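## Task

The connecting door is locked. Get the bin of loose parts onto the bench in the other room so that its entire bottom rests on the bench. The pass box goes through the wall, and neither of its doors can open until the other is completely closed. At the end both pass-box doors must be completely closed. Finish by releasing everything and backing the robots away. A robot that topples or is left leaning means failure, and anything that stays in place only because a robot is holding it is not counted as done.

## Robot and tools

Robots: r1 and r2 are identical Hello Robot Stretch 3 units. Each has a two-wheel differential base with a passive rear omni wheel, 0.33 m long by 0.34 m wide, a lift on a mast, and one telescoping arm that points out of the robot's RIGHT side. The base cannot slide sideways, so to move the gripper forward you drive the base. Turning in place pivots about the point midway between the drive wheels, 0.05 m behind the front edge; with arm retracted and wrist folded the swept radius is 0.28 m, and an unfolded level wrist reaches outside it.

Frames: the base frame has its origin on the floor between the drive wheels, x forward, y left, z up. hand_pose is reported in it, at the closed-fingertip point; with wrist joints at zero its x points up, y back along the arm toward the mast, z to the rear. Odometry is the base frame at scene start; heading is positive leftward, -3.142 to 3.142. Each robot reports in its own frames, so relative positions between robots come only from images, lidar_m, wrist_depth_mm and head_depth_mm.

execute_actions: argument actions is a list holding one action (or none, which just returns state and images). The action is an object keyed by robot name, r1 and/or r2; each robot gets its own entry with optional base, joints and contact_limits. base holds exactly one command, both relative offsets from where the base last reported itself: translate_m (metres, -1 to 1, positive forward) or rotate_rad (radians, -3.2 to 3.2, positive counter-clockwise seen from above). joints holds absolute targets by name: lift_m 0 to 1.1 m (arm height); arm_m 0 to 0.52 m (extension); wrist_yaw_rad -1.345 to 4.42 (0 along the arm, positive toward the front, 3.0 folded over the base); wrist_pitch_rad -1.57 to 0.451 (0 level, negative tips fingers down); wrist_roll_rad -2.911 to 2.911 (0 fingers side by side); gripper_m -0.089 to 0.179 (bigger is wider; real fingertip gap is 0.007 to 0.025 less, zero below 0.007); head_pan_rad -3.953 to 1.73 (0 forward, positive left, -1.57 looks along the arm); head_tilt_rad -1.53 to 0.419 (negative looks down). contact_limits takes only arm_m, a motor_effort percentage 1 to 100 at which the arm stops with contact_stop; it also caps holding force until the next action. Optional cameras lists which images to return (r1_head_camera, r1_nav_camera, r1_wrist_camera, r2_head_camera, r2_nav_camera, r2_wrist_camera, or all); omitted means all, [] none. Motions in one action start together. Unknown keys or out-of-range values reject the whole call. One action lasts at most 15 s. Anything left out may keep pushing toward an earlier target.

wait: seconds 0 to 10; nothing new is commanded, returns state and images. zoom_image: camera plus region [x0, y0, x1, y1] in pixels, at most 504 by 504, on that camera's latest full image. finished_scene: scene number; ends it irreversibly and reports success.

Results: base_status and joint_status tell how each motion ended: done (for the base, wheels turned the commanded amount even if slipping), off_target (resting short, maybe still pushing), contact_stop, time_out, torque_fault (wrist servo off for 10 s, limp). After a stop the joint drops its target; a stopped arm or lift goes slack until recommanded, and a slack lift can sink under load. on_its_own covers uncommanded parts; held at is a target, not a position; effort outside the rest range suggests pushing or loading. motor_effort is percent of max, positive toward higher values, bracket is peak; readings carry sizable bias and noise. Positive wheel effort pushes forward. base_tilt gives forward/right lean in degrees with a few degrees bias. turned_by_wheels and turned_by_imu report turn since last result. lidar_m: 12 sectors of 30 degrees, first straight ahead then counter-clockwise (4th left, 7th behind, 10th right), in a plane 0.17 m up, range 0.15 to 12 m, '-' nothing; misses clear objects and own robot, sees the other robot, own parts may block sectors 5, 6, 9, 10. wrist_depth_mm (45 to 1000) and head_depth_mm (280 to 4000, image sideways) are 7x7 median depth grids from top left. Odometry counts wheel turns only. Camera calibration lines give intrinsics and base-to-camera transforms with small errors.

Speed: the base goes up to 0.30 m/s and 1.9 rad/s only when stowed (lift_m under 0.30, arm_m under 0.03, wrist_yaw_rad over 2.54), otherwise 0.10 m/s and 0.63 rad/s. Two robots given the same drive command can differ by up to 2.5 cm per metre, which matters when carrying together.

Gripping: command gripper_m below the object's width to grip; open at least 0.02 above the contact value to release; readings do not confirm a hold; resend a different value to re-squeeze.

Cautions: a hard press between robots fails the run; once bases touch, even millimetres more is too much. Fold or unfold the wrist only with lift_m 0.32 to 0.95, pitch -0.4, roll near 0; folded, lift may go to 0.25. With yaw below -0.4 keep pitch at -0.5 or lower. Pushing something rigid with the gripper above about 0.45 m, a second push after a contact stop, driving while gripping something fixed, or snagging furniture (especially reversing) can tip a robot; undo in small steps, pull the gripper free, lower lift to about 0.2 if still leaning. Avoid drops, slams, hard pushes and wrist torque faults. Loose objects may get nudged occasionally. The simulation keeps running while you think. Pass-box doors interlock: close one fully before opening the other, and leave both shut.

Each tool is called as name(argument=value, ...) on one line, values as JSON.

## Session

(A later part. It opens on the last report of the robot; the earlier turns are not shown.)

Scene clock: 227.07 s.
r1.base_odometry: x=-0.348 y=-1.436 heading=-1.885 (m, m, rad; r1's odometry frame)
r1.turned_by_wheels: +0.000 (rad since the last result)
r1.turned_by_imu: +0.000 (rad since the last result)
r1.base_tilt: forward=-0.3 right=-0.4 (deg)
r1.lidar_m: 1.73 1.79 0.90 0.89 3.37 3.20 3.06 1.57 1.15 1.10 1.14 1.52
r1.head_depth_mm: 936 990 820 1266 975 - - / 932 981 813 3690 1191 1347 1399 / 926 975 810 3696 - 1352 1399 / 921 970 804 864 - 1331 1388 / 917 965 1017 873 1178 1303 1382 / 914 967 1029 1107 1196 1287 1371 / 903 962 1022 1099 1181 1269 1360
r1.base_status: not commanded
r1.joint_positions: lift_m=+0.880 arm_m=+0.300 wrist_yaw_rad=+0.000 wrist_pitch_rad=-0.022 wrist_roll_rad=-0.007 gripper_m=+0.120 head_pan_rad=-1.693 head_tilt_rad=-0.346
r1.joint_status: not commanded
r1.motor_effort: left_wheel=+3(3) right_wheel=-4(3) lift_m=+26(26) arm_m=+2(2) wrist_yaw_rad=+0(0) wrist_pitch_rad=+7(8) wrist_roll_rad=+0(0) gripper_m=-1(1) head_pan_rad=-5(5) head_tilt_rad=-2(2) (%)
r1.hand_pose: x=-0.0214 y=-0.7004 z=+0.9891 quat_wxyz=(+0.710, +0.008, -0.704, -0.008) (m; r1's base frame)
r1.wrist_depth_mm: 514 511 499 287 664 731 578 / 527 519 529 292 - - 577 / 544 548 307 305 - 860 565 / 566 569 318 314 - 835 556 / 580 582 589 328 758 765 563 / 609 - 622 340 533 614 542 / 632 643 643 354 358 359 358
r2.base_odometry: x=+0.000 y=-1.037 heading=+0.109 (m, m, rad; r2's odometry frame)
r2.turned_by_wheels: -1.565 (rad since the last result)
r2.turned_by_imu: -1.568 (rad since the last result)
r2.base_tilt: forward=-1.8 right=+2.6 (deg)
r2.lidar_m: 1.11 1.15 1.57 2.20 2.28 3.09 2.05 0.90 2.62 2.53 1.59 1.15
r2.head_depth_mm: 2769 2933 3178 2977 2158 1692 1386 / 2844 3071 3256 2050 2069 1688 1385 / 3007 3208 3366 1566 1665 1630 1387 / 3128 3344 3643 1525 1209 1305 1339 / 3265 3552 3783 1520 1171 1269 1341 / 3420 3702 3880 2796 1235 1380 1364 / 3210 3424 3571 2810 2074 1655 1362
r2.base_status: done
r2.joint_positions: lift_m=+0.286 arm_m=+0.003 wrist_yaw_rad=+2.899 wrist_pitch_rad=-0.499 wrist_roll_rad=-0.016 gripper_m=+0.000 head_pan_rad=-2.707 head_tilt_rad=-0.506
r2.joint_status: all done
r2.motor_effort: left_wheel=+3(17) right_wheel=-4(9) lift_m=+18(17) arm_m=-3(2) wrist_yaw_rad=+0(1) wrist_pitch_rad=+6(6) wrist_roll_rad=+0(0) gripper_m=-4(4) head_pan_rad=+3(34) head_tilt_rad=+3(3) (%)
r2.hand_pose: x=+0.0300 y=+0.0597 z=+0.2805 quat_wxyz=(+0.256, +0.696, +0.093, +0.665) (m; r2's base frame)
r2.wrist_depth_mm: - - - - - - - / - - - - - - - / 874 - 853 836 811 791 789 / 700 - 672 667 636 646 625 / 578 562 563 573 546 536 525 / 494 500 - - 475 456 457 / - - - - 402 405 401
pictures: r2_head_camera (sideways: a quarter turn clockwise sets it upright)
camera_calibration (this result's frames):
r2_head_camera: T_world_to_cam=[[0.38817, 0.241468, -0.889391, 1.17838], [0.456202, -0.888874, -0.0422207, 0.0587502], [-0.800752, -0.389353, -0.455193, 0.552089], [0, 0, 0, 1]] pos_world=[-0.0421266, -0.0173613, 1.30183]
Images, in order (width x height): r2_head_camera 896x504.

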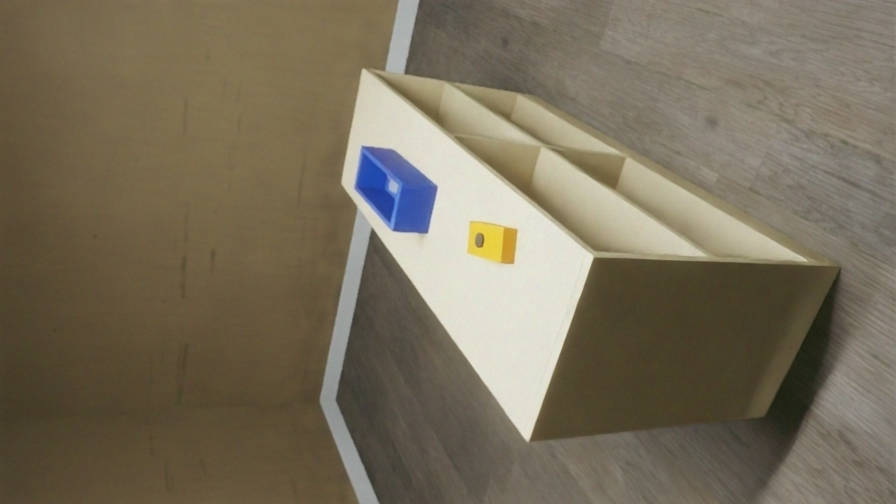

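execute_actions(actions=[{"r2":{"joints":{"head_pan_rad":-1.7,"head_tilt_rad":-0.9},"base":{"translate_m":-1.0}}}], cameras=[])

execute_actions(actions=[{"r2":{"joints":{"lift_m":0.88,"arm_m":0.08},"base":{"translate_m":-0.45}}}], cameras=[])

execute_actions(actions=[{"r2":{"joints":{"arm_m":0.41,"wrist_yaw_rad":1.57,"wrist_pitch_rad":-1.57,"gripper_m":0.179}}}], cameras=["r2_head_camera","r2_wrist_camera"])

Scene clock: 244.07 s.
r1.base_odometry: x=-0.348 y=-1.436 heading=-1.885 (m, m, rad; r1's odometry frame)
r1.turned_by_wheels: +0.000 (rad since the last result)
r1.turned_by_imu: +0.000 (rad since the last result)
r1.base_tilt: forward=-0.3 right=-0.4 (deg)
r1.lidar_m: 1.73 1.79 0.90 0.89 3.37 3.19 3.06 1.57 1.14 1.10 1.14 1.52
r1.head_depth_mm: 937 988 821 1263 975 - - / 933 985 815 3730 1196 1352 1401 / 929 971 809 3534 - 1351 1395 / 921 972 802 863 - 1332 1391 / 916 965 1011 876 1183 1299 1383 / 909 967 1031 1108 1191 1296 1371 / 907 962 1025 1093 1178 1274 1356
r1.base_status: not commanded
r1.joint_positions: lift_m=+0.880 arm_m=+0.300 wrist_yaw_rad=+0.000 wrist_pitch_rad=-0.022 wrist_roll_rad=-0.007 gripper_m=+0.120 head_pan_rad=-1.693 head_tilt_rad=-0.346
r1.joint_status: not commanded
r1.motor_effort: left_wheel=+3(3) right_wheel=-4(3) lift_m=+26(26) arm_m=+2(2) wrist_yaw_rad=+0(0) wrist_pitch_rad=+7(8) wrist_roll_rad=+0(0) gripper_m=+1(0) head_pan_rad=-4(5) head_tilt_rad=-2(2) (%)
r1.hand_pose: x=-0.0214 y=-0.7004 z=+0.9891 quat_wxyz=(+0.710, +0.008, -0.704, -0.008) (m; r1's base frame)
r1.wrist_depth_mm: 508 515 503 285 668 732 567 / 526 521 521 295 - - 568 / 545 543 308 303 - 843 570 / 566 568 321 314 - 849 561 / 591 579 590 326 739 750 556 / 600 - 617 343 532 611 533 / 620 633 635 352 358 355 358
r2.base_odometry: x=-0.994 y=-1.146 heading=+0.109 (m, m, rad; r2's odometry frame)
r2.turned_by_wheels: +0.000 (rad since the last result)
r2.turned_by_imu: -0.004 (rad since the last result)
r2.base_tilt: forward=-1.7 right=+2.5 (deg)
r2.lidar_m: 2.11 2.18 2.28 2.19 2.27 2.28 2.20 0.57 0.57 0.70 0.44 2.20
r2.head_depth_mm: 2454 2549 2068 884 810 1102 1153 / 2432 2550 2049 903 807 1177 1156 / 2393 2548 2035 898 802 1167 1161 / 2371 2512 2033 896 773 998 1169 / 2343 2547 2021 890 783 994 1158 / 2346 2506 2030 889 782 992 1144 / 2296 2468 2022 1624 814 1261 1146
r2.base_status: done
r2.joint_positions: lift_m=+0.286 arm_m=+0.003 wrist_yaw_rad=+2.899 wrist_pitch_rad=-0.499 wrist_roll_rad=-0.016 gripper_m=+0.000 head_pan_rad=-1.707 head_tilt_rad=-0.889
r2.joint_status: all done
r2.motor_effort: left_wheel=+3(9) right_wheel=-4(10) lift_m=+17(18) arm_m=-2(3) wrist_yaw_rad=+0(0) wrist_pitch_rad=+6(6) wrist_roll_rad=+0(0) gripper_m=-4(4) head_pan_rad=+2(33) head_tilt_rad=-5(27) (%)
r2.hand_pose: x=+0.0300 y=+0.0597 z=+0.2805 quat_wxyz=(+0.256, +0.696, +0.093, +0.665) (m; r2's base frame)
r2.wrist_depth_mm: - - - - - - - / - - - - - - - / 870 - 843 819 798 799 774 / 698 - 668 667 648 647 633 / 577 557 557 573 545 537 528 / 493 498 - - 480 461 460 / - - - - 401 405 400
pictures: none
No camera images: the call's "cameras" was empty. Leave "cameras" out to get every camera's image.

Scene clock: 250.30 s.
r1.base_odometry: x=-0.348 y=-1.436 heading=-1.885 (m, m, rad; r1's odometry frame)
r1.turned_by_wheels: +0.000 (rad since the last result)
r1.turned_by_imu: +0.000 (rad since the last result)
r1.base_tilt: forward=-0.2 right=-0.4 (deg)
r1.lidar_m: 1.73 1.79 0.90 0.89 3.37 3.19 3.07 1.58 1.14 1.10 1.14 1.52
r1.head_depth_mm: 938 991 820 1264 974 - - / 933 982 816 3996 1190 1343 1407 / 928 974 809 3708 - 1351 1391 / 922 969 802 862 - 1338 1393 / 917 969 1016 874 1179 1303 1388 / 912 964 1032 1104 1191 1293 1373 / 908 962 1022 1094 1181 1276 1358
r1.base_status: not commanded
r1.joint_positions: lift_m=+0.880 arm_m=+0.300 wrist_yaw_rad=+0.000 wrist_pitch_rad=-0.022 wrist_roll_rad=-0.007 gripper_m=+0.120 head_pan_rad=-1.693 head_tilt_rad=-0.346
r1.joint_status: not commanded
r1.motor_effort: left_wheel=+3(3) right_wheel=-4(3) lift_m=+26(26) arm_m=+2(2) wrist_yaw_rad=+0(0) wrist_pitch_rad=+8(8) wrist_roll_rad=+0(0) gripper_m=+0(1) head_pan_rad=-5(5) head_tilt_rad=-2(2) (%)
r1.hand_pose: x=-0.0214 y=-0.7004 z=+0.9891 quat_wxyz=(+0.710, +0.008, -0.704, -0.008) (m; r1's base frame)
r1.wrist_depth_mm: 509 515 508 286 657 749 581 / 527 526 520 291 - - 567 / 548 552 309 303 - 844 559 / 566 574 319 315 - 858 559 / 586 586 589 326 753 760 566 / 603 - 607 340 533 605 537 / 633 637 643 359 358 358 358
r2.base_odometry: x=-1.441 y=-1.195 heading=+0.109 (m, m, rad; r2's odometry frame)
r2.turned_by_wheels: +0.000 (rad since the last result)
r2.turned_by_imu: -0.001 (rad since the last result)
r2.base_tilt: forward=-1.7 right=+2.5 (deg)
r2.lidar_m: 2.56 2.65 2.28 2.19 2.26 1.82 1.75 0.69 0.78 0.41 0.89 0.75
r2.head_depth_mm: 2453 2547 2082 - - 1197 1160 / 2446 2527 2116 - 808 1178 1158 / 2403 2520 2108 - 791 1174 1159 / 2387 2520 2038 - - - 1119 / 2372 2503 2030 836 754 974 1116 / 2337 2501 2030 912 768 993 1142 / 2313 2495 2011 887 781 988 1128
r2.base_status: done
r2.joint_positions: lift_m=+0.879 arm_m=+0.080 wrist_yaw_rad=+2.900 wrist_pitch_rad=-0.499 wrist_roll_rad=-0.016 gripper_m=+0.000 head_pan_rad=-1.706 head_tilt_rad=-0.889
r2.joint_status: all done
r2.motor_effort: left_wheel=+3(14) right_wheel=-4(10) lift_m=+45(49) arm_m=+2(3) wrist_yaw_rad=+0(0) wrist_pitch_rad=+6(6) wrist_roll_rad=+0(1) gripper_m=-4(4) head_pan_rad=+2(2) head_tilt_rad=-5(5) (%)
r2.hand_pose: x=+0.0299 y=-0.0175 z=+0.8744 quat_wxyz=(+0.256, +0.696, +0.093, +0.665) (m; r2's base frame)
r2.wrist_depth_mm: - - - - - - - / - - - - - - - / - - - - - - - / - - - - - - - / - - - - - - - / - - - - - - - / - - - - - - 999
pictures: none
No camera images: the call's "cameras" was empty. Leave "cameras" out to get every camera's image.

Scene clock: 253.93 s.
r1.base_odometry: x=-0.348 y=-1.436 heading=-1.885 (m, m, rad; r1's odometry frame)
r1.turned_by_wheels: +0.000 (rad since the last result)
r1.turned_by_imu: +0.000 (rad since the last result)
r1.base_tilt: forward=-0.2 right=-0.3 (deg)
r1.lidar_m: 1.73 1.79 0.90 0.89 3.37 3.20 3.06 1.57 1.14 1.10 1.14 1.53
r1.head_depth_mm: 940 994 822 1257 975 - - / 932 981 815 - 1188 1346 1394 / 926 978 810 3686 - 1347 1401 / 920 971 806 860 - 1333 1390 / 918 969 1017 875 1180 1300 1384 / 910 965 1028 1104 1194 1295 1371 / 904 962 1022 1099 1180 1276 1358
r1.base_status: not commanded
r1.joint_positions: lift_m=+0.880 arm_m=+0.300 wrist_yaw_rad=+0.000 wrist_pitch_rad=-0.022 wrist_roll_rad=-0.007 gripper_m=+0.120 head_pan_rad=-1.693 head_tilt_rad=-0.346
r1.joint_status: not commanded
r1.motor_effort: left_wheel=+3(3) right_wheel=-4(3) lift_m=+26(26) arm_m=+2(2) wrist_yaw_rad=+0(0) wrist_pitch_rad=+7(7) wrist_roll_rad=+0(0) gripper_m=-1(0) head_pan_rad=-5(5) head_tilt_rad=-2(2) (%)
r1.hand_pose: x=-0.0214 y=-0.7004 z=+0.9891 quat_wxyz=(+0.710, +0.008, -0.704, -0.008) (m; r1's base frame)
r1.wrist_depth_mm: 516 507 502 284 663 724 573 / 523 528 526 295 - - 575 / 548 544 311 306 - 869 568 / 567 563 322 313 - 857 565 / 582 589 577 325 755 774 560 / 615 - 617 341 527 602 538 / 630 635 634 354 353 359 354
r2.base_odometry: x=-1.441 y=-1.195 heading=+0.109 (m, m, rad; r2's odometry frame)
r2.turned_by_wheels: +0.000 (rad since the last result)
r2.turned_by_imu: +0.000 (rad since the last result)
r2.base_tilt: forward=-1.8 right=+2.6 (deg)
r2.lidar_m: 2.56 2.65 2.28 2.18 2.26 1.81 1.75 0.69 0.78 0.41 0.89 0.74
r2.head_depth_mm: 2448 2557 2187 - - 1176 1160 / 2451 - - 822 805 1176 1153 / 2326 2460 1991 840 805 1175 1154 / 2310 - 1958 832 803 1151 1154 / 2316 2509 1977 831 784 993 1149 / 2339 2494 2035 870 784 991 1147 / 2315 2510 2026 889 782 989 1132
r2.base_status: not commanded
r2.joint_positions: lift_m=+0.879 arm_m=+0.410 wrist_yaw_rad=+1.570 wrist_pitch_rad=-1.550 wrist_roll_rad=-0.016 gripper_m=+0.179 head_pan_rad=-1.706 head_tilt_rad=-0.889
r2.joint_status: all done
joint sent to its limit — the command would take r2.wrist_pitch_rad past its lower limit, so that joint was sent only as far as its limit.
r2.motor_effort: left_wheel=+3(3) right_wheel=-4(4) lift_m=+45(45) arm_m=+2(4) wrist_yaw_rad=-1(3) wrist_pitch_rad=-2(7) wrist_roll_rad=+1(1) gripper_m=+0(99) head_pan_rad=+3(2) head_tilt_rad=-5(5) (%)
r2.hand_pose: x=-0.0401 y=-0.5549 z=+0.7615 quat_wxyz=(+0.707, +0.707, -0.002, +0.013) (m; r2's base frame)
r2.wrist_depth_mm: 914 902 294 203 202 283 285 / 946 911 299 276 264 289 873 / 967 960 307 289 281 296 883 / - - 312 298 289 303 922 / - - 321 303 272 308 927 / - - 329 313 307 317 - / - - 336 320 308 324 -
pictures: r2_head_camera (sideways: a quarter turn clockwise sets it upright), r2_wrist_camera
camera_calibration (this result's frames):
r2_head_camera: T_world_to_cam=[[0.0467695, 0.75364, -0.655621, 0.875727], [0.996247, -0.0830485, -0.0243963, 0.0322337], [-0.0728343, -0.652019, -0.754696, 0.937264], [0, 0, 0, 1]] pos_world=[-0.00480505, -0.0461923, 1.28228]
r2_wrist_camera: T_world_to_cam=[[-0.00357887, -0.999422, -0.0338105, -0.522901], [-0.989315, -0.00138927, 0.145786, -0.116675], [-0.145749, 0.033971, -0.988738, 0.934194], [0, 0, 0, 1]] pos_world=[0.0188582, -0.554496, 0.923003]
Images, in order (width x height): r2_head_camera 896x504, r2_wrist_camera 644x364.

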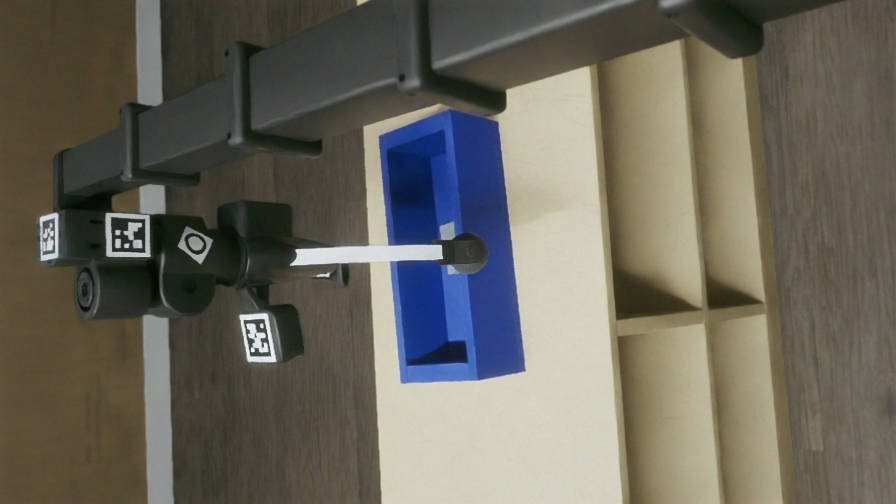

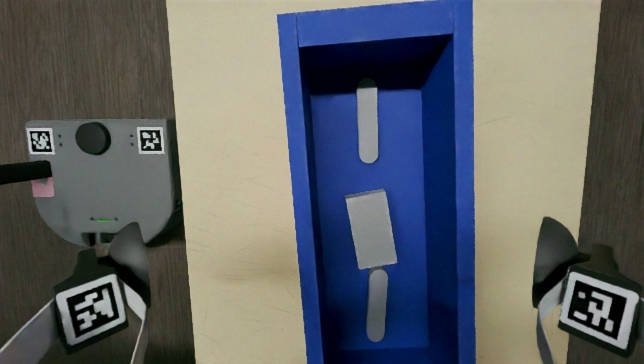

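execute_actions(actions=[{"r2":{"joints":{"arm_m":0.441,"wrist_yaw_rad":1.63,"lift_m":0.787},"base":{"translate_m":-0.015}}}], cameras=["r2_head_camera","r2_wrist_camera"])

Scene clock: 265.87 s.
r1.base_odometry: x=-0.348 y=-1.436 heading=-1.885 (m, m, rad; r1's odometry frame)
r1.turned_by_wheels: +0.000 (rad since the last result)
r1.turned_by_imu: +0.000 (rad since the last result)
r1.base_tilt: forward=-0.3 right=-0.3 (deg)
r1.lidar_m: 1.72 1.79 0.90 0.89 3.38 3.17 3.06 1.57 1.14 1.10 1.14 1.52
r1.head_depth_mm: 939 989 820 1263 974 - - / 932 983 815 - 1197 1346 1396 / 924 974 811 3741 - 1350 1404 / 921 968 803 863 - 1328 1396 / 918 965 1015 874 1184 1304 1391 / 911 968 1030 1102 1193 1294 1372 / 907 957 1018 1102 1184 1277 1354
r1.base_status: not commanded
r1.joint_positions: lift_m=+0.880 arm_m=+0.300 wrist_yaw_rad=+0.000 wrist_pitch_rad=-0.022 wrist_roll_rad=-0.007 gripper_m=+0.120 head_pan_rad=-1.693 head_tilt_rad=-0.346
r1.joint_status: not commanded
r1.motor_effort: left_wheel=+3(3) right_wheel=-3(3) lift_m=+26(26) arm_m=+2(2) wrist_yaw_rad=+0(0) wrist_pitch_rad=+8(8) wrist_roll_rad=+0(0) gripper_m=+0(1) head_pan_rad=-5(5) head_tilt_rad=-2(2) (%)
r1.hand_pose: x=-0.0214 y=-0.7004 z=+0.9891 quat_wxyz=(+0.710, +0.008, -0.704, -0.008) (m; r1's base frame)
r1.wrist_depth_mm: 509 503 508 284 680 749 569 / 520 528 524 292 - - 571 / 543 550 307 304 - 860 566 / 571 565 324 315 - 836 564 / 590 584 588 329 760 758 563 / 615 - 615 338 532 600 532 / 618 647 647 357 359 356 357
r2.base_odometry: x=-1.456 y=-1.196 heading=+0.109 (m, m, rad; r2's odometry frame)
r2.turned_by_wheels: +0.000 (rad since the last result)
r2.turned_by_imu: +0.000 (rad since the last result)
r2.base_tilt: forward=-1.7 right=+2.4 (deg)
r2.lidar_m: 2.57 2.67 2.27 2.19 2.26 1.80 1.73 0.68 0.76 0.41 0.91 0.76
r2.head_depth_mm: 2450 2575 2042 903 815 - - / 2424 2548 2112 - - 1190 1141 / 2405 2598 1980 837 806 1176 1155 / 2371 2563 - 834 801 1153 1155 / 2341 2533 2084 830 784 993 1152 / 2338 2519 2013 851 782 994 1147 / 2309 2494 2009 887 780 989 1126
r2.base_status: done
r2.joint_positions: lift_m=+0.788 arm_m=+0.441 wrist_yaw_rad=+1.628 wrist_pitch_rad=-1.550 wrist_roll_rad=-0.016 gripper_m=+0.179 head_pan_rad=-1.706 head_tilt_rad=-0.889
r2.joint_status: all done
r2.motor_effort: left_wheel=+3(4) right_wheel=-3(8) lift_m=+17(40) arm_m=+2(5) wrist_yaw_rad=+0(0) wrist_pitch_rad=-2(2) wrist_roll_rad=+1(0) gripper_m=+0(0) head_pan_rad=+2(2) head_tilt_rad=-4(5) (%)
r2.hand_pose: x=-0.0401 y=-0.5870 z=+0.6696 quat_wxyz=(+0.707, +0.706, +0.019, +0.033) (m; r2's base frame)
r2.wrist_depth_mm: 797 204 151 191 188 119 194 / 836 209 150 194 192 200 199 / 216 214 149 198 196 204 204 / 221 220 149 204 202 208 209 / 908 225 148 177 202 213 213 / 929 229 147 181 205 218 - / 947 237 168 219 205 224 226
pictures: r2_head_camera (sideways: a quarter turn clockwise sets it upright), r2_wrist_camera
camera_calibration (this result's frames):
r2_head_camera: T_world_to_cam=[[0.0467693, 0.75364, -0.655621, 0.875727], [0.996247, -0.0830482, -0.0243963, 0.0322337], [-0.0728342, -0.652019, -0.754696, 0.937264], [0, 0, 0, 1]] pos_world=[-0.00480504, -0.0461923, 1.28228]
r2_wrist_camera: T_world_to_cam=[[0.0545908, -0.997936, -0.0338095, -0.554877], [-0.98751, -0.0589703, 0.146101, -0.137296], [-0.147794, 0.0254114, -0.988692, 0.83927], [0, 0, 0, 1]] pos_world=[0.0187484, -0.583156, 0.831079]
Images, in order (width x height): r2_head_camera 896x504, r2_wrist_camera 644x364.

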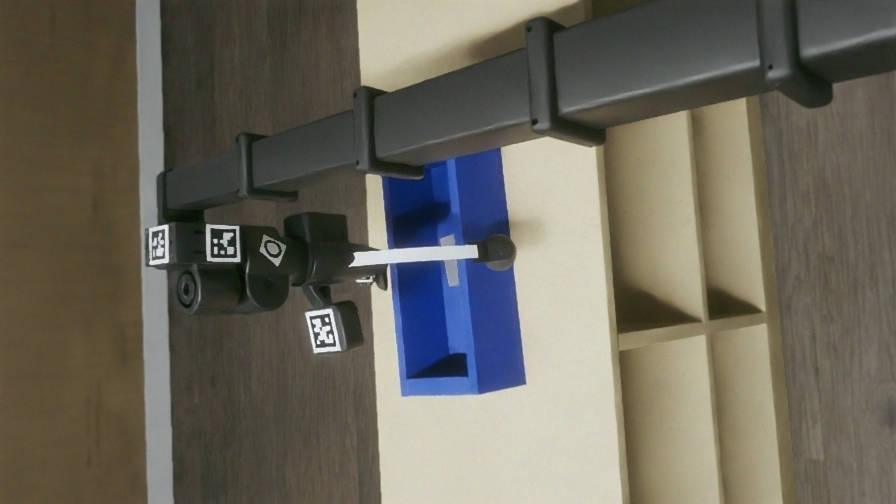

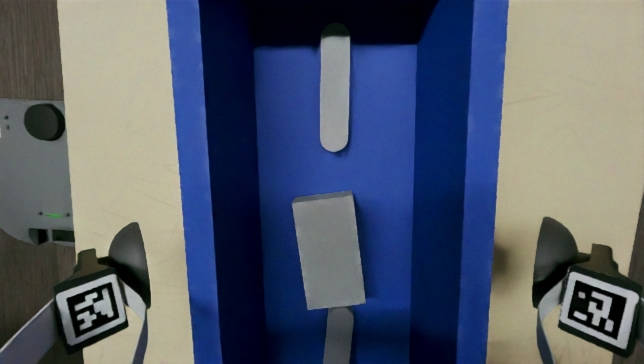

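execute_actions(actions=[{"r2":{"joints":{"gripper_m":0.066}}}], cameras=[])

execute_actions(actions=[{"r2":{"joints":{"lift_m":0.83}}}], cameras=["r2_wrist_camera"])

Scene clock: 281.87 s.
r1.base_odometry: x=-0.348 y=-1.436 heading=-1.885 (m, m, rad; r1's odometry frame)
r1.turned_by_wheels: +0.000 (rad since the last result)
r1.turned_by_imu: +0.000 (rad since the last result)
r1.base_tilt: forward=-0.3 right=-0.3 (deg)
r1.lidar_m: 1.72 1.79 0.90 0.89 3.38 3.20 3.06 1.57 1.14 1.10 1.14 1.53
r1.head_depth_mm: 943 986 822 1266 976 - - / 932 983 815 - 1190 1353 1393 / 927 977 810 3693 - 1348 1394 / 918 973 808 863 - 1331 1388 / 914 964 1019 874 1183 1298 1375 / 911 968 1031 1111 1188 1287 1369 / 904 962 1024 1097 1185 1275 1358
r1.base_status: not commanded
r1.joint_positions: lift_m=+0.880 arm_m=+0.300 wrist_yaw_rad=+0.000 wrist_pitch_rad=-0.022 wrist_roll_rad=-0.007 gripper_m=+0.120 head_pan_rad=-1.693 head_tilt_rad=-0.346
r1.joint_status: not commanded
r1.motor_effort: left_wheel=+3(3) right_wheel=-4(3) lift_m=+26(26) arm_m=+2(3) wrist_yaw_rad=+0(0) wrist_pitch_rad=+8(7) wrist_roll_rad=+0(0) gripper_m=+0(0) head_pan_rad=-5(5) head_tilt_rad=-2(2) (%)
r1.hand_pose: x=-0.0214 y=-0.7004 z=+0.9891 quat_wxyz=(+0.710, +0.008, -0.704, -0.008) (m; r1's base frame)
r1.wrist_depth_mm: 518 506 499 283 664 716 563 / 529 526 528 293 - - 562 / 540 551 309 304 - 870 568 / 568 572 319 315 - 873 560 / 591 587 583 328 748 761 569 / 606 - 604 343 535 605 533 / 629 646 630 356 356 357 356
r2.base_odometry: x=-1.456 y=-1.196 heading=+0.109 (m, m, rad; r2's odometry frame)
r2.turned_by_wheels: +0.000 (rad since the last result)
r2.turned_by_imu: +0.000 (rad since the last result)
r2.base_tilt: forward=-1.7 right=+2.5 (deg)
r2.lidar_m: 2.58 2.67 2.28 2.19 2.26 1.80 1.73 0.68 0.76 0.41 0.91 0.75
r2.head_depth_mm: 2446 2545 2049 901 817 - - / 2427 2546 2091 - - 1192 1139 / 2406 2596 1987 838 805 1175 1152 / 2376 2580 - 830 801 1148 1157 / 2352 2550 2102 829 783 996 1150 / 2333 2496 2028 850 782 995 1148 / 2317 2489 2009 889 781 993 1127
r2.base_status: not commanded
r2.joint_positions: lift_m=+0.787 arm_m=+0.441 wrist_yaw_rad=+1.629 wrist_pitch_rad=-1.550 wrist_roll_rad=-0.016 gripper_m=+0.068 head_pan_rad=-1.706 head_tilt_rad=-0.889
r2.joint_status: all done
r2.motor_effort: left_wheel=+3(3) right_wheel=-3(3) lift_m=+21(21) arm_m=+2(2) wrist_yaw_rad=+0(1) wrist_pitch_rad=-2(2) wrist_roll_rad=+1(0) gripper_m=-36(100) head_pan_rad=+2(3) head_tilt_rad=-4(4) (%)
r2.hand_pose: x=-0.0401 y=-0.5870 z=+0.6694 quat_wxyz=(+0.707, +0.706, +0.019, +0.033) (m; r2's base frame)
r2.wrist_depth_mm: 821 204 151 187 185 119 193 / 838 208 150 191 190 120 199 / 216 213 149 196 194 201 203 / 221 220 149 200 199 207 208 / 891 224 148 174 202 123 212 / 928 230 147 179 204 124 217 / 955 236 146 218 206 225 226
pictures: none
No camera images: the call's "cameras" was empty. Leave "cameras" out to get every camera's image.

Scene clock: 283.07 s.
r1.base_odometry: x=-0.348 y=-1.436 heading=-1.885 (m, m, rad; r1's odometry frame)
r1.turned_by_wheels: +0.000 (rad since the last result)
r1.turned_by_imu: +0.000 (rad since the last result)
r1.base_tilt: forward=-0.3 right=-0.3 (deg)
r1.lidar_m: 1.73 1.79 0.90 0.89 3.38 3.20 3.06 1.57 1.14 1.10 1.14 1.52
r1.head_depth_mm: 940 989 822 1261 972 - - / 932 983 815 - 1189 1347 1400 / 928 975 809 3729 - 1347 1393 / 921 972 803 865 - 1331 1395 / 917 964 1016 873 1180 1303 1377 / 908 974 1031 1101 1191 1288 1369 / 907 962 1026 1096 1180 1283 1358
r1.base_status: not commanded
r1.joint_positions: lift_m=+0.880 arm_m=+0.300 wrist_yaw_rad=+0.000 wrist_pitch_rad=-0.022 wrist_roll_rad=-0.007 gripper_m=+0.120 head_pan_rad=-1.693 head_tilt_rad=-0.346
r1.joint_status: not commanded
r1.motor_effort: left_wheel=+3(3) right_wheel=-4(3) lift_m=+26(26) arm_m=+2(2) wrist_yaw_rad=+0(0) wrist_pitch_rad=+7(7) wrist_roll_rad=+0(0) gripper_m=-1(0) head_pan_rad=-5(5) head_tilt_rad=-2(2) (%)
r1.hand_pose: x=-0.0214 y=-0.7004 z=+0.9891 quat_wxyz=(+0.710, +0.008, -0.704, -0.008) (m; r1's base frame)
r1.wrist_depth_mm: 516 513 509 287 677 739 573 / 531 524 514 291 - - 573 / 546 544 307 301 - 855 562 / 562 567 320 312 - 837 561 / 582 590 585 329 740 749 572 / 608 - 608 343 537 607 537 / 625 629 629 360 357 361 355
r2.base_odometry: x=-1.456 y=-1.196 heading=+0.109 (m, m, rad; r2's odometry frame)
r2.turned_by_wheels: +0.000 (rad since the last result)
r2.turned_by_imu: +0.000 (rad since the last result)
r2.base_tilt: forward=-1.8 right=+2.6 (deg)
r2.lidar_m: 2.58 2.66 2.28 2.19 2.26 1.80 1.73 0.68 0.76 0.41 0.91 0.76
r2.head_depth_mm: 2442 2576 2064 934 - - - / 2425 2629 - - 816 1174 1156 / 2415 - 2040 823 804 1176 1155 / 2330 - 1926 799 804 1153 1158 / 2353 2514 1959 811 784 993 1149 / 2343 2522 2015 829 783 993 1146 / 2320 2491 2030 887 781 987 1130
r2.base_status: not commanded
r2.joint_positions: lift_m=+0.829 arm_m=+0.441 wrist_yaw_rad=+1.629 wrist_pitch_rad=-1.550 wrist_roll_rad=-0.016 gripper_m=+0.075 head_pan_rad=-1.706 head_tilt_rad=-0.889
r2.joint_status: all done
r2.on_its_own: gripper_m is held at +0.074, not at your +0.066, by its stall guard, which is still easing
r2.motor_effort: left_wheel=+3(3) right_wheel=-3(3) lift_m=+50(51) arm_m=+2(2) wrist_yaw_rad=+1(1) wrist_pitch_rad=-1(2) wrist_roll_rad=+0(0) gripper_m=-16(36) head_pan_rad=+2(2) head_tilt_rad=-4(5) (%)
r2.hand_pose: x=-0.0401 y=-0.5870 z=+0.7113 quat_wxyz=(+0.707, +0.706, +0.019, +0.033) (m; r2's base frame)
r2.wrist_depth_mm: 864 246 151 188 184 119 235 / 886 250 151 191 189 119 239 / - 255 150 196 194 243 246 / - 262 149 202 198 249 861 / 955 269 148 174 202 123 866 / 979 952 147 178 204 124 909 / 997 286 147 218 206 271 928
pictures: r2_wrist_camera
camera_calibration (this result's frames):
r2_wrist_camera: T_world_to_cam=[[0.0546045, -0.997936, -0.0338095, -0.553468], [-0.987511, -0.0589836, 0.146094, -0.143394], [-0.147786, 0.0254099, -0.988693, 0.880533], [0, 0, 0, 1]] pos_world=[0.0187491, -0.583157, 0.872814]
Images, in order (width x height): r2_wrist_camera 644x364.

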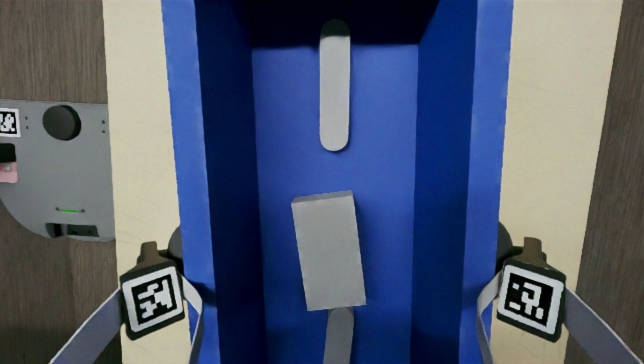

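execute_actions(actions=[{"r2":{"joints":{"lift_m":0.9,"arm_m":0.34,"wrist_yaw_rad":1.57},"base":{"rotate_rad":-0.175}}}], cameras=[])

execute_actions(actions=[{"r2":{"joints":{"lift_m":0.98,"arm_m":0.05,"head_pan_rad":-0.2,"head_tilt_rad":-0.5},"base":{"translate_m":1.0}}}], cameras=["r2_wrist_camera","r2_head_camera","r2_nav_camera"])

Scene clock: 290.73 s.
r1.base_odometry: x=-0.348 y=-1.436 heading=-1.885 (m, m, rad; r1's odometry frame)
r1.turned_by_wheels: +0.000 (rad since the last result)
r1.turned_by_imu: +0.000 (rad since the last result)
r1.base_tilt: forward=-0.3 right=-0.4 (deg)
r1.lidar_m: 1.73 1.78 0.89 0.89 3.38 3.19 3.06 1.57 1.14 1.10 1.13 1.52
r1.head_depth_mm: 942 991 821 1263 973 - - / 933 984 815 - 1188 1350 1397 / 924 976 809 3744 - 1345 1401 / 918 970 805 860 - 1334 1392 / 914 966 1018 874 1184 1303 1381 / 909 965 1031 1108 1191 1285 1370 / 905 964 1021 1101 1180 1283 1363
r1.base_status: not commanded
r1.joint_positions: lift_m=+0.880 arm_m=+0.300 wrist_yaw_rad=+0.000 wrist_pitch_rad=-0.022 wrist_roll_rad=-0.007 gripper_m=+0.120 head_pan_rad=-1.693 head_tilt_rad=-0.346
r1.joint_status: not commanded
r1.motor_effort: left_wheel=+3(3) right_wheel=-4(3) lift_m=+26(26) arm_m=+2(2) wrist_yaw_rad=+0(1) wrist_pitch_rad=+7(8) wrist_roll_rad=+1(0) gripper_m=+0(1) head_pan_rad=-5(5) head_tilt_rad=-2(2) (%)
r1.hand_pose: x=-0.0214 y=-0.7004 z=+0.9891 quat_wxyz=(+0.710, +0.008, -0.704, -0.008) (m; r1's base frame)
r1.wrist_depth_mm: 511 513 513 285 663 737 571 / 521 529 516 292 - - 571 / 545 544 308 303 - 837 556 / 567 566 318 315 - 843 565 / 581 581 582 327 730 743 565 / 609 - 606 345 528 607 524 / 620 634 640 359 357 358 357
r2.base_odometry: x=-1.456 y=-1.196 heading=-0.066 (m, m, rad; r2's odometry frame)
r2.turned_by_wheels: -0.175 (rad since the last result)
r2.turned_by_imu: -0.176 (rad since the last result)
r2.base_tilt: forward=-1.7 right=+2.7 (deg)
r2.lidar_m: 2.58 2.59 2.43 2.19 2.20 1.93 1.73 1.74 0.68 0.52 0.41 0.76
r2.head_depth_mm: 2708 2631 - - 1053 1249 1159 / 2574 - 1016 659 1021 1238 1155 / 2425 2446 1987 692 806 1212 1153 / 2392 - - 687 788 1169 1150 / 2391 2510 1956 673 771 994 1154 / 2349 2516 2029 661 767 976 1127 / 2265 2450 2031 886 767 959 1113
r2.base_status: done
r2.joint_positions: lift_m=+0.899 arm_m=+0.340 wrist_yaw_rad=+1.571 wrist_pitch_rad=-1.550 wrist_roll_rad=-0.016 gripper_m=+0.092 head_pan_rad=-1.706 head_tilt_rad=-0.889
r2.joint_status: all done
r2.on_its_own: gripper_m is held at +0.091, not at your +0.066, by its stall guard, which is not easing now
r2.motor_effort: left_wheel=+3(11) right_wheel=-4(11) lift_m=+50(50) arm_m=-2(0) wrist_yaw_rad=-2(3) wrist_pitch_rad=-2(3) wrist_roll_rad=+0(0) gripper_m=-24(23) head_pan_rad=+2(2) head_tilt_rad=-5(4) (%)
r2.hand_pose: x=-0.0401 y=-0.4855 z=+0.7813 quat_wxyz=(+0.707, +0.707, -0.001, +0.013) (m; r2's base frame)
r2.wrist_depth_mm: 927 934 151 186 184 119 299 / 963 939 150 190 188 119 305 / 983 953 150 196 194 314 312 / - - 149 201 199 319 317 / - - 148 175 203 123 326 / - - 147 179 204 124 335 / - - 146 218 206 344 342
pictures: none
No camera images: the call's "cameras" was empty. Leave "cameras" out to get every camera's image.

Scene clock: 301.70 s.
r1.base_odometry: x=-0.348 y=-1.436 heading=-1.885 (m, m, rad; r1's odometry frame)
r1.turned_by_wheels: +0.000 (rad since the last result)
r1.turned_by_imu: -0.001 (rad since the last result)
r1.base_tilt: forward=-0.3 right=-0.3 (deg)
r1.lidar_m: 1.73 1.79 0.89 0.89 3.38 3.19 3.05 1.57 1.14 1.10 1.14 1.52
r1.head_depth_mm: 939 990 822 1260 975 - - / 933 984 816 3738 1193 1348 1402 / 927 975 807 3360 - 1344 1395 / 921 970 804 861 - 1332 1395 / 913 963 1018 874 1176 1300 1373 / 908 966 1030 1109 1191 1292 1364 / 904 960 1027 1098 1179 1277 1355
r1.base_status: not commanded
r1.joint_positions: lift_m=+0.880 arm_m=+0.300 wrist_yaw_rad=+0.000 wrist_pitch_rad=-0.022 wrist_roll_rad=-0.007 gripper_m=+0.120 head_pan_rad=-1.693 head_tilt_rad=-0.346
r1.joint_status: not commanded
r1.motor_effort: left_wheel=+3(3) right_wheel=-4(3) lift_m=+26(26) arm_m=+2(2) wrist_yaw_rad=+0(0) wrist_pitch_rad=+7(8) wrist_roll_rad=+0(0) gripper_m=+0(1) head_pan_rad=-5(5) head_tilt_rad=-2(2) (%)
r1.hand_pose: x=-0.0214 y=-0.7004 z=+0.9891 quat_wxyz=(+0.710, +0.008, -0.704, -0.008) (m; r1's base frame)
r1.wrist_depth_mm: 510 508 503 285 653 712 579 / 523 527 523 291 - - 560 / 555 541 310 302 - 867 565 / 569 566 324 311 - 861 562 / 586 582 582 331 746 745 566 / 611 - 610 342 527 603 538 / 651 646 636 354 357 358 355
r2.base_odometry: x=-0.458 y=-1.262 heading=-0.066 (m, m, rad; r2's odometry frame)
r2.turned_by_wheels: +0.000 (rad since the last result)
r2.turned_by_imu: +0.002 (rad since the last result)
r2.base_tilt: forward=-1.7 right=+2.5 (deg)
r2.lidar_m: 1.59 1.60 1.94 2.37 2.39 2.88 2.71 0.40 0.40 2.36 2.37 1.77
r2.head_depth_mm: 1576 1150 1889 1221 2159 1703 1401 / 1523 1327 1806 2013 2147 1685 1398 / 1462 1426 1523 1955 2070 1680 1386 / 1419 1746 1759 1871 2015 1671 1380 / 1376 2271 1892 1805 1943 1676 1376 / 1333 3531 1868 1726 1883 1648 1376 / 1302 1275 1368 1653 1820 1646 1361
r2.base_status: done
r2.joint_positions: lift_m=+0.979 arm_m=+0.050 wrist_yaw_rad=+1.571 wrist_pitch_rad=-1.549 wrist_roll_rad=-0.016 gripper_m=+0.092 head_pan_rad=-0.207 head_tilt_rad=-0.507
r2.joint_status: all done
r2.on_its_own: gripper_m is held at +0.091, not at your +0.066, by its stall guard, which is not easing now
r2.motor_effort: left_wheel=+3(9) right_wheel=-4(4) lift_m=+50(50) arm_m=-3(1) wrist_yaw_rad=-1(2) wrist_pitch_rad=-2(2) wrist_roll_rad=+0(0) gripper_m=-24(23) head_pan_rad=+2(34) head_tilt_rad=+3(23) (%)
r2.hand_pose: x=-0.0400 y=-0.1955 z=+0.8613 quat_wxyz=(+0.707, +0.707, -0.001, +0.013) (m; r2's base frame)
r2.wrist_depth_mm: 996 - 151 186 184 119 954 / - - 150 190 188 120 973 / - - 150 196 193 980 994 / - - 149 201 199 - - / - - 148 174 202 123 - / - - 147 179 203 124 532 / - - 146 219 205 437 437
pictures: r2_head_camera (sideways: a quarter turn clockwise sets it upright), r2_nav_camera (sideways: a quarter turn counterclockwise sets it upright), r2_wrist_camera
camera_calibration (this result's frames):
r2_head_camera: T_world_to_cam=[[-0.456333, 0.0390854, -0.88895, 1.18295], [0.16655, 0.98513, -0.0421823, 0.060467], [0.874083, -0.167304, -0.456057, 0.542997], [0, 0, 0, 1]] pos_world=[0.0551251, -0.0149587, 1.30177]
r2_nav_camera: T_world_to_cam=[[0.468434, -0.125729, 0.874507, -1.09679], [-0.198462, -0.979501, -0.0345165, 0.09471], [0.86092, -0.157388, -0.483783, 0.581192], [0, 0, 0, 1]] pos_world=[0.0322092, 0.0463434, 1.24359]
r2_wrist_camera: T_world_to_cam=[[-0.00281041, -0.999424, -0.0338113, -0.160242], [-0.989353, -0.00214091, 0.145518, -0.130575], [-0.145507, 0.0338603, -0.988778, 1.0207], [0, 0, 0, 1]] pos_world=[0.0188837, -0.194991, 1.02283]
Images, in order (width x height): r2_head_camera 896x504, r2_nav_camera 672x504, r2_wrist_camera 644x364.

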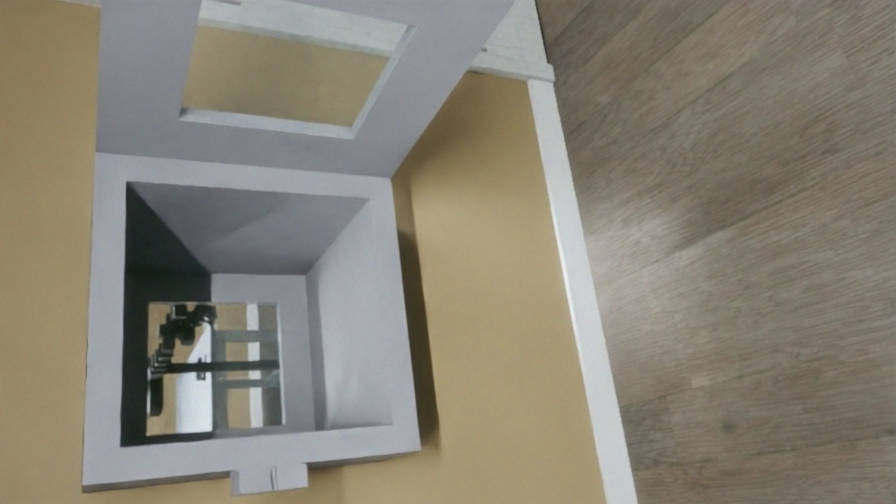

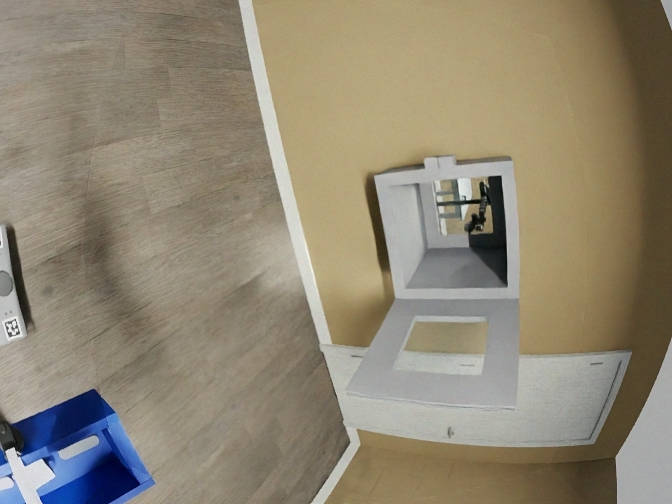

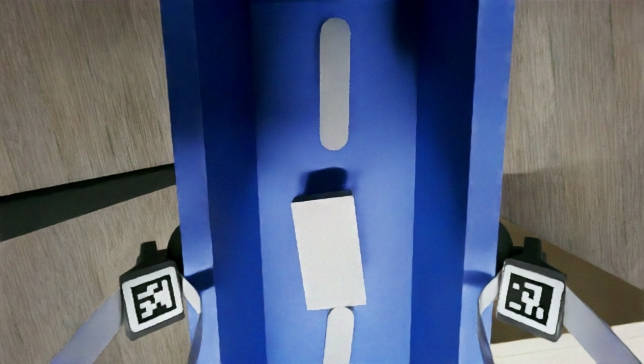

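execute_actions(actions=[{"r2":{"base":{"translate_m":1.0}}}], cameras=[])

execute_actions(actions=[{"r2":{"joints":{"head_pan_rad":-1.75,"head_tilt_rad":-0.6},"base":{"rotate_rad":1.747}}}], cameras=["r2_nav_camera"])

execute_actions(actions=[{"r2":{"base":{"translate_m":-0.16},"joints":{"arm_m":0.12,"lift_m":0.97}}}], cameras=["r2_wrist_camera","r2_head_camera","r2_nav_camera","r1_wrist_camera"])

Scene clock: 320.13 s.
r1.base_odometry: x=-0.348 y=-1.436 heading=-1.885 (m, m, rad; r1's odometry frame)
r1.turned_by_wheels: +0.000 (rad since the last result)
r1.turned_by_imu: -0.001 (rad since the last result)
r1.base_tilt: forward=-0.3 right=-0.4 (deg)
r1.lidar_m: 1.73 1.78 0.89 0.89 3.36 3.19 3.06 1.57 1.14 1.10 1.14 1.52
r1.head_depth_mm: 939 989 821 1265 973 - - / 933 982 815 3761 1195 1345 1391 / 928 976 810 3374 - 1344 1396 / 921 973 804 863 - 1330 1395 / 916 967 1014 876 1187 1302 1387 / 911 965 1031 1105 1194 1292 1372 / 905 961 1024 1095 1181 1281 1359
r1.base_status: not commanded
r1.joint_positions: lift_m=+0.880 arm_m=+0.300 wrist_yaw_rad=+0.000 wrist_pitch_rad=-0.022 wrist_roll_rad=-0.007 gripper_m=+0.120 head_pan_rad=-1.693 head_tilt_rad=-0.346
r1.joint_status: not commanded
r1.motor_effort: left_wheel=+3(3) right_wheel=-3(3) lift_m=+26(26) arm_m=+2(2) wrist_yaw_rad=+0(0) wrist_pitch_rad=+7(7) wrist_roll_rad=+0(0) gripper_m=+0(0) head_pan_rad=-5(5) head_tilt_rad=-2(2) (%)
r1.hand_pose: x=-0.0214 y=-0.7004 z=+0.9891 quat_wxyz=(+0.710, +0.008, -0.704, -0.008) (m; r1's base frame)
r1.wrist_depth_mm: 512 511 506 285 668 725 581 / 528 534 521 293 - - 569 / 552 546 307 304 - 839 564 / 572 570 322 319 - 830 565 / 592 582 589 331 737 754 556 / 613 - 612 343 529 612 539 / 630 640 634 356 353 359 358
r2.base_odometry: x=+0.540 y=-1.328 heading=-0.066 (m, m, rad; r2's odometry frame)
r2.turned_by_wheels: +0.000 (rad since the last result)
r2.turned_by_imu: +0.003 (rad since the last result)
r2.base_tilt: forward=-1.7 right=+2.5 (deg)
r2.lidar_m: 0.61 0.61 0.74 1.43 2.56 3.14 1.31 1.32 2.43 2.20 1.08 0.68
r2.head_depth_mm: 569 397 717 747 775 716 1163 / 550 382 851 888 869 713 1078 / 531 368 1003 1068 900 710 635 / 514 355 3650 1096 895 708 616 / 492 343 3596 1073 887 703 596 / 477 332 - 1041 888 700 579 / 463 321 3574 986 881 696 576
r2.base_status: done
r2.joint_positions: lift_m=+0.979 arm_m=+0.050 wrist_yaw_rad=+1.571 wrist_pitch_rad=-1.549 wrist_roll_rad=-0.016 gripper_m=+0.092 head_pan_rad=-0.207 head_tilt_rad=-0.507
r2.joint_status: not commanded
r2.on_its_own: gripper_m is held at +0.091, not at your +0.066, by its stall guard, which is not easing now
r2.motor_effort: left_wheel=+2(10) right_wheel=-3(5) lift_m=+50(50) arm_m=-2(3) wrist_yaw_rad=-2(2) wrist_pitch_rad=-2(2) wrist_roll_rad=+1(1) gripper_m=-24(23) head_pan_rad=+2(2) head_tilt_rad=+4(3) (%)
r2.hand_pose: x=-0.0400 y=-0.1955 z=+0.8613 quat_wxyz=(+0.707, +0.707, -0.001, +0.013) (m; r2's base frame)
r2.wrist_depth_mm: - - 151 186 183 119 961 / - - 150 189 188 120 992 / - - 149 197 193 - - / - - 148 200 198 - - / - - 148 174 203 123 - / - - 148 179 203 124 - / - - 147 218 205 - -
pictures: none
No camera images: the call's "cameras" was empty. Leave "cameras" out to get every camera's image.

Scene clock: 323.83 s.
r1.base_odometry: x=-0.348 y=-1.436 heading=-1.885 (m, m, rad; r1's odometry frame)
r1.turned_by_wheels: +0.000 (rad since the last result)
r1.turned_by_imu: +0.000 (rad since the last result)
r1.base_tilt: forward=-0.3 right=-0.3 (deg)
r1.lidar_m: 1.73 1.79 0.90 0.89 3.37 3.19 3.07 1.57 1.14 1.10 1.14 1.52
r1.head_depth_mm: 939 990 821 1266 973 - - / 927 983 816 1652 1190 1342 1397 / 924 980 810 1721 - 1355 1390 / 917 970 804 862 - 1328 1386 / 915 965 1015 875 1182 1301 1380 / 910 965 1030 1101 1189 1285 1363 / 907 960 1025 1097 1176 1278 1363
r1.base_status: not commanded
r1.joint_positions: lift_m=+0.880 arm_m=+0.300 wrist_yaw_rad=+0.000 wrist_pitch_rad=-0.022 wrist_roll_rad=-0.007 gripper_m=+0.120 head_pan_rad=-1.693 head_tilt_rad=-0.346
r1.joint_status: not commanded
r1.motor_effort: left_wheel=+3(3) right_wheel=-4(3) lift_m=+26(26) arm_m=+2(2) wrist_yaw_rad=+0(0) wrist_pitch_rad=+8(7) wrist_roll_rad=+0(0) gripper_m=-1(0) head_pan_rad=-4(5) head_tilt_rad=-2(1) (%)
r1.hand_pose: x=-0.0214 y=-0.7004 z=+0.9891 quat_wxyz=(+0.710, +0.008, -0.704, -0.008) (m; r1's base frame)
r1.wrist_depth_mm: 507 514 501 285 669 751 574 / 522 530 519 293 - - 570 / 551 551 311 301 - 852 563 / 569 563 319 315 - 840 570 / 593 581 591 329 746 744 565 / 613 - 613 343 528 617 530 / 630 628 641 355 356 356 358
r2.base_odometry: x=+0.540 y=-1.328 heading=+1.681 (m, m, rad; r2's odometry frame)
r2.turned_by_wheels: +1.747 (rad since the last result)
r2.turned_by_imu: +1.761 (rad since the last result)
r2.base_tilt: forward=-1.7 right=+2.5 (deg)
r2.lidar_m: 2.38 2.65 3.65 1.31 1.36 2.26 2.20 0.86 0.64 0.61 0.63 0.87
r2.head_depth_mm: 325 925 993 1072 - 643 643 / 321 1288 3591 - - - - / 317 2668 3002 - - - - / 313 3113 3513 1041 - - - / 310 872 968 1022 - - - / 306 457 412 423 468 537 - / 303 330 363 406 438 821 937
r2.base_status: done
r2.joint_positions: lift_m=+0.979 arm_m=+0.050 wrist_yaw_rad=+1.571 wrist_pitch_rad=-1.549 wrist_roll_rad=-0.016 gripper_m=+0.092 head_pan_rad=-1.743 head_tilt_rad=-0.593
r2.joint_status: all done
r2.on_its_own: gripper_m is held at +0.091, not at your +0.066, by its stall guard, which is not easing now
r2.motor_effort: left_wheel=-3(8) right_wheel=+2(6) lift_m=+50(50) arm_m=-3(2) wrist_yaw_rad=-2(2) wrist_pitch_rad=-2(2) wrist_roll_rad=+0(0) gripper_m=-24(23) head_pan_rad=-3(36) head_tilt_rad=-3(11) (%)
r2.hand_pose: x=-0.0399 y=-0.1955 z=+0.8613 quat_wxyz=(+0.707, +0.707, -0.002, +0.013) (m; r2's base frame)
r2.wrist_depth_mm: - 999 152 186 183 119 534 / - - 151 189 188 119 265 / - - 150 196 193 672 266 / - - 149 201 198 682 265 / - - 148 175 203 123 268 / - - 148 179 204 124 275 / - - 147 217 205 725 279
pictures: r2_nav_camera (sideways: a quarter turn counterclockwise sets it upright)
camera_calibration (this result's frames):
r2_nav_camera: T_world_to_cam=[[-0.121757, -0.544337, 0.829983, -1.03513], [-0.985332, 0.167022, -0.0350058, 0.100143], [-0.119571, -0.822071, -0.556688, 0.682029], [0, 0, 0, 1]] pos_world=[0.0541912, -0.0195083, 1.24232]
Images, in order (width x height): r2_nav_camera 672x504.

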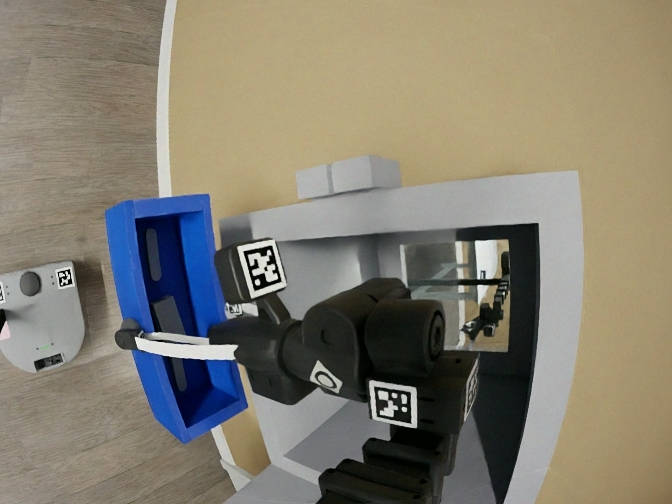

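Scene clock: 326.40 s.
r1.base_odometry: x=-0.348 y=-1.436 heading=-1.885 (m, m, rad; r1's odometry frame)
r1.turned_by_wheels: +0.000 (rad since the last result)
r1.turned_by_imu: +0.000 (rad since the last result)
r1.base_tilt: forward=-0.3 right=-0.3 (deg)
r1.lidar_m: 1.73 1.79 0.90 0.89 3.38 3.18 3.05 1.57 1.15 1.10 1.14 1.52
r1.head_depth_mm: 937 989 822 1269 970 - - / 931 983 812 3733 1189 1350 1401 / 924 977 810 1564 - 1353 1401 / 921 966 804 863 - 1327 1390 / 915 967 1013 874 1181 1304 1385 / 909 966 1029 1104 1194 1290 1367 / 903 961 1025 1099 1177 1281 1357
r1.base_status: not commanded
r1.joint_positions: lift_m=+0.880 arm_m=+0.300 wrist_yaw_rad=+0.000 wrist_pitch_rad=-0.022 wrist_roll_rad=-0.007 gripper_m=+0.120 head_pan_rad=-1.693 head_tilt_rad=-0.346
r1.joint_status: not commanded
r1.motor_effort: left_wheel=+3(3) right_wheel=-4(3) lift_m=+26(26) arm_m=+2(2) wrist_yaw_rad=+0(1) wrist_pitch_rad=+8(8) wrist_roll_rad=+0(0) gripper_m=+0(1) head_pan_rad=-5(5) head_tilt_rad=-2(2) (%)
r1.hand_pose: x=-0.0214 y=-0.7004 z=+0.9891 quat_wxyz=(+0.710, +0.008, -0.704, -0.008) (m; r1's base frame)
r1.wrist_depth_mm: 507 512 508 283 667 744 578 / 528 527 518 293 940 - 565 / 551 539 308 304 - 827 567 / 577 560 322 312 998 865 553 / 592 583 583 326 730 766 561 / 613 - 610 339 537 603 538 / 621 644 628 354 354 355 357
r2.base_odometry: x=+0.557 y=-1.487 heading=+1.681 (m, m, rad; r2's odometry frame)
r2.turned_by_wheels: +0.000 (rad since the last result)
r2.turned_by_imu: +0.000 (rad since the last result)
r2.base_tilt: forward=-1.7 right=+2.5 (deg)
r2.lidar_m: 2.37 2.82 3.82 1.31 2.88 2.09 2.04 0.87 0.63 0.61 0.63 0.87
r2.head_depth_mm: 324 694 702 - - 659 441 / 320 869 918 - 806 656 481 / 317 1107 988 - - - 475 / 313 2655 3319 - - - 470 / 309 3100 3521 1012 747 632 459 / 306 - 3227 1000 793 - 457 / 302 853 916 940 791 645 428
r2.base_status: done
r2.joint_positions: lift_m=+0.970 arm_m=+0.120 wrist_yaw_rad=+1.571 wrist_pitch_rad=-1.549 wrist_roll_rad=-0.016 gripper_m=+0.092 head_pan_rad=-1.743 head_tilt_rad=-0.593
r2.joint_status: all done
r2.on_its_own: gripper_m is held at +0.091, not at your +0.066, by its stall guard, which is not easing now
r2.motor_effort: left_wheel=-2(10) right_wheel=+1(2) lift_m=+21(47) arm_m=+2(1) wrist_yaw_rad=-1(2) wrist_pitch_rad=-2(2) wrist_roll_rad=+1(1) gripper_m=-24(23) head_pan_rad=-3(3) head_tilt_rad=-3(3) (%)
r2.hand_pose: x=-0.0398 y=-0.2649 z=+0.8524 quat_wxyz=(+0.707, +0.707, -0.002, +0.013) (m; r2's base frame)
r2.wrist_depth_mm: - 998 151 186 184 119 235 / - - 151 190 189 119 241 / - - 150 195 194 246 246 / - - 148 201 198 250 252 / - - 148 175 203 123 258 / - - 147 179 205 124 263 / - - 147 218 205 274 268
pictures: r1_wrist_camera, r2_head_camera (sideways: a quarter turn clockwise sets it upright), r2_nav_camera (sideways: a quarter turn counterclockwise sets it upright), r2_wrist_camera
camera_calibration (this result's frames):
r1_wrist_camera: T_world_to_cam=[[-0.998221, 0.0235692, 0.0547631, -0.0699201], [-0.0483117, 0.218462, -0.974649, 1.14572], [-0.0349353, -0.975561, -0.216935, -0.301683], [0, 0, 0, 1]] pos_world=[-0.0249834, -0.542958, 1.05506]
r2_head_camera: T_world_to_cam=[[0.0358206, 0.530535, -0.846906, 1.12512], [0.990943, -0.128602, -0.0386489, 0.0508336], [-0.129419, -0.837851, -0.530336, 0.645767], [0, 0, 0, 1]] pos_world=[-0.00710115, -0.0493202, 1.29731]
r2_nav_camera: T_world_to_cam=[[-0.121758, -0.544337, 0.829983, -1.03513], [-0.985331, 0.167025, -0.0350058, 0.100143], [-0.119573, -0.822071, -0.556689, 0.682029], [0, 0, 0, 1]] pos_world=[0.0541911, -0.0195084, 1.24232]
r2_wrist_camera: T_world_to_cam=[[-0.00303367, -0.999424, -0.0338136, -0.22998], [-0.989464, -0.00189436, 0.144764, -0.128529], [-0.144744, 0.0338965, -0.988888, 1.0144], [0, 0, 0, 1]] pos_world=[0.0189564, -0.264476, 1.01396]
Images, in order (width x height): r1_wrist_camera 644x364, r2_head_camera 896x504, r2_nav_camera 672x504, r2_wrist_camera 644x364.

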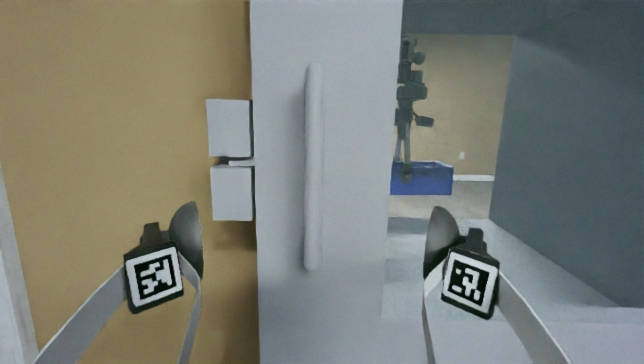

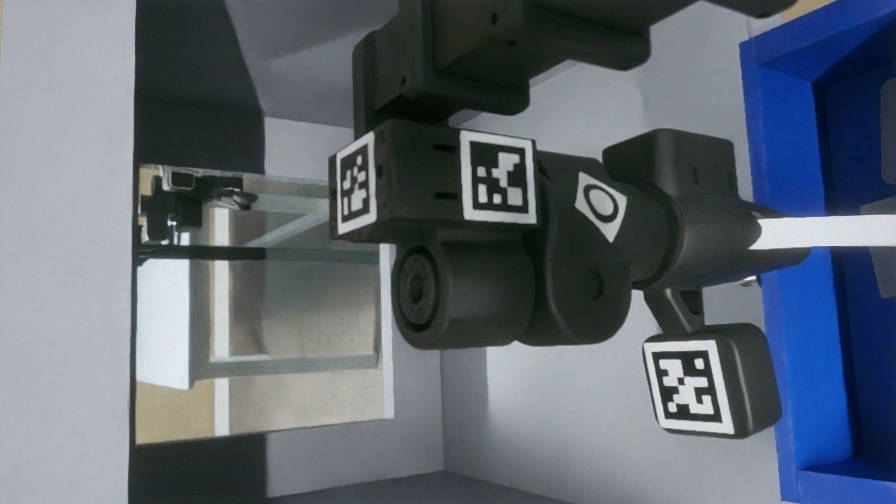

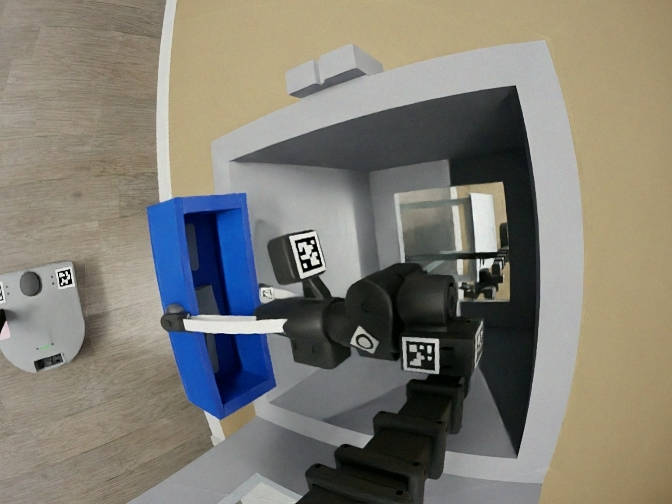

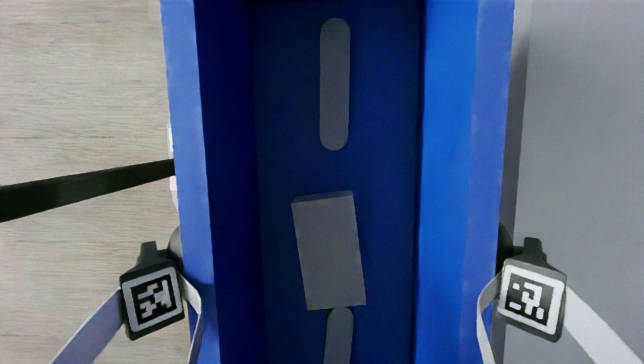

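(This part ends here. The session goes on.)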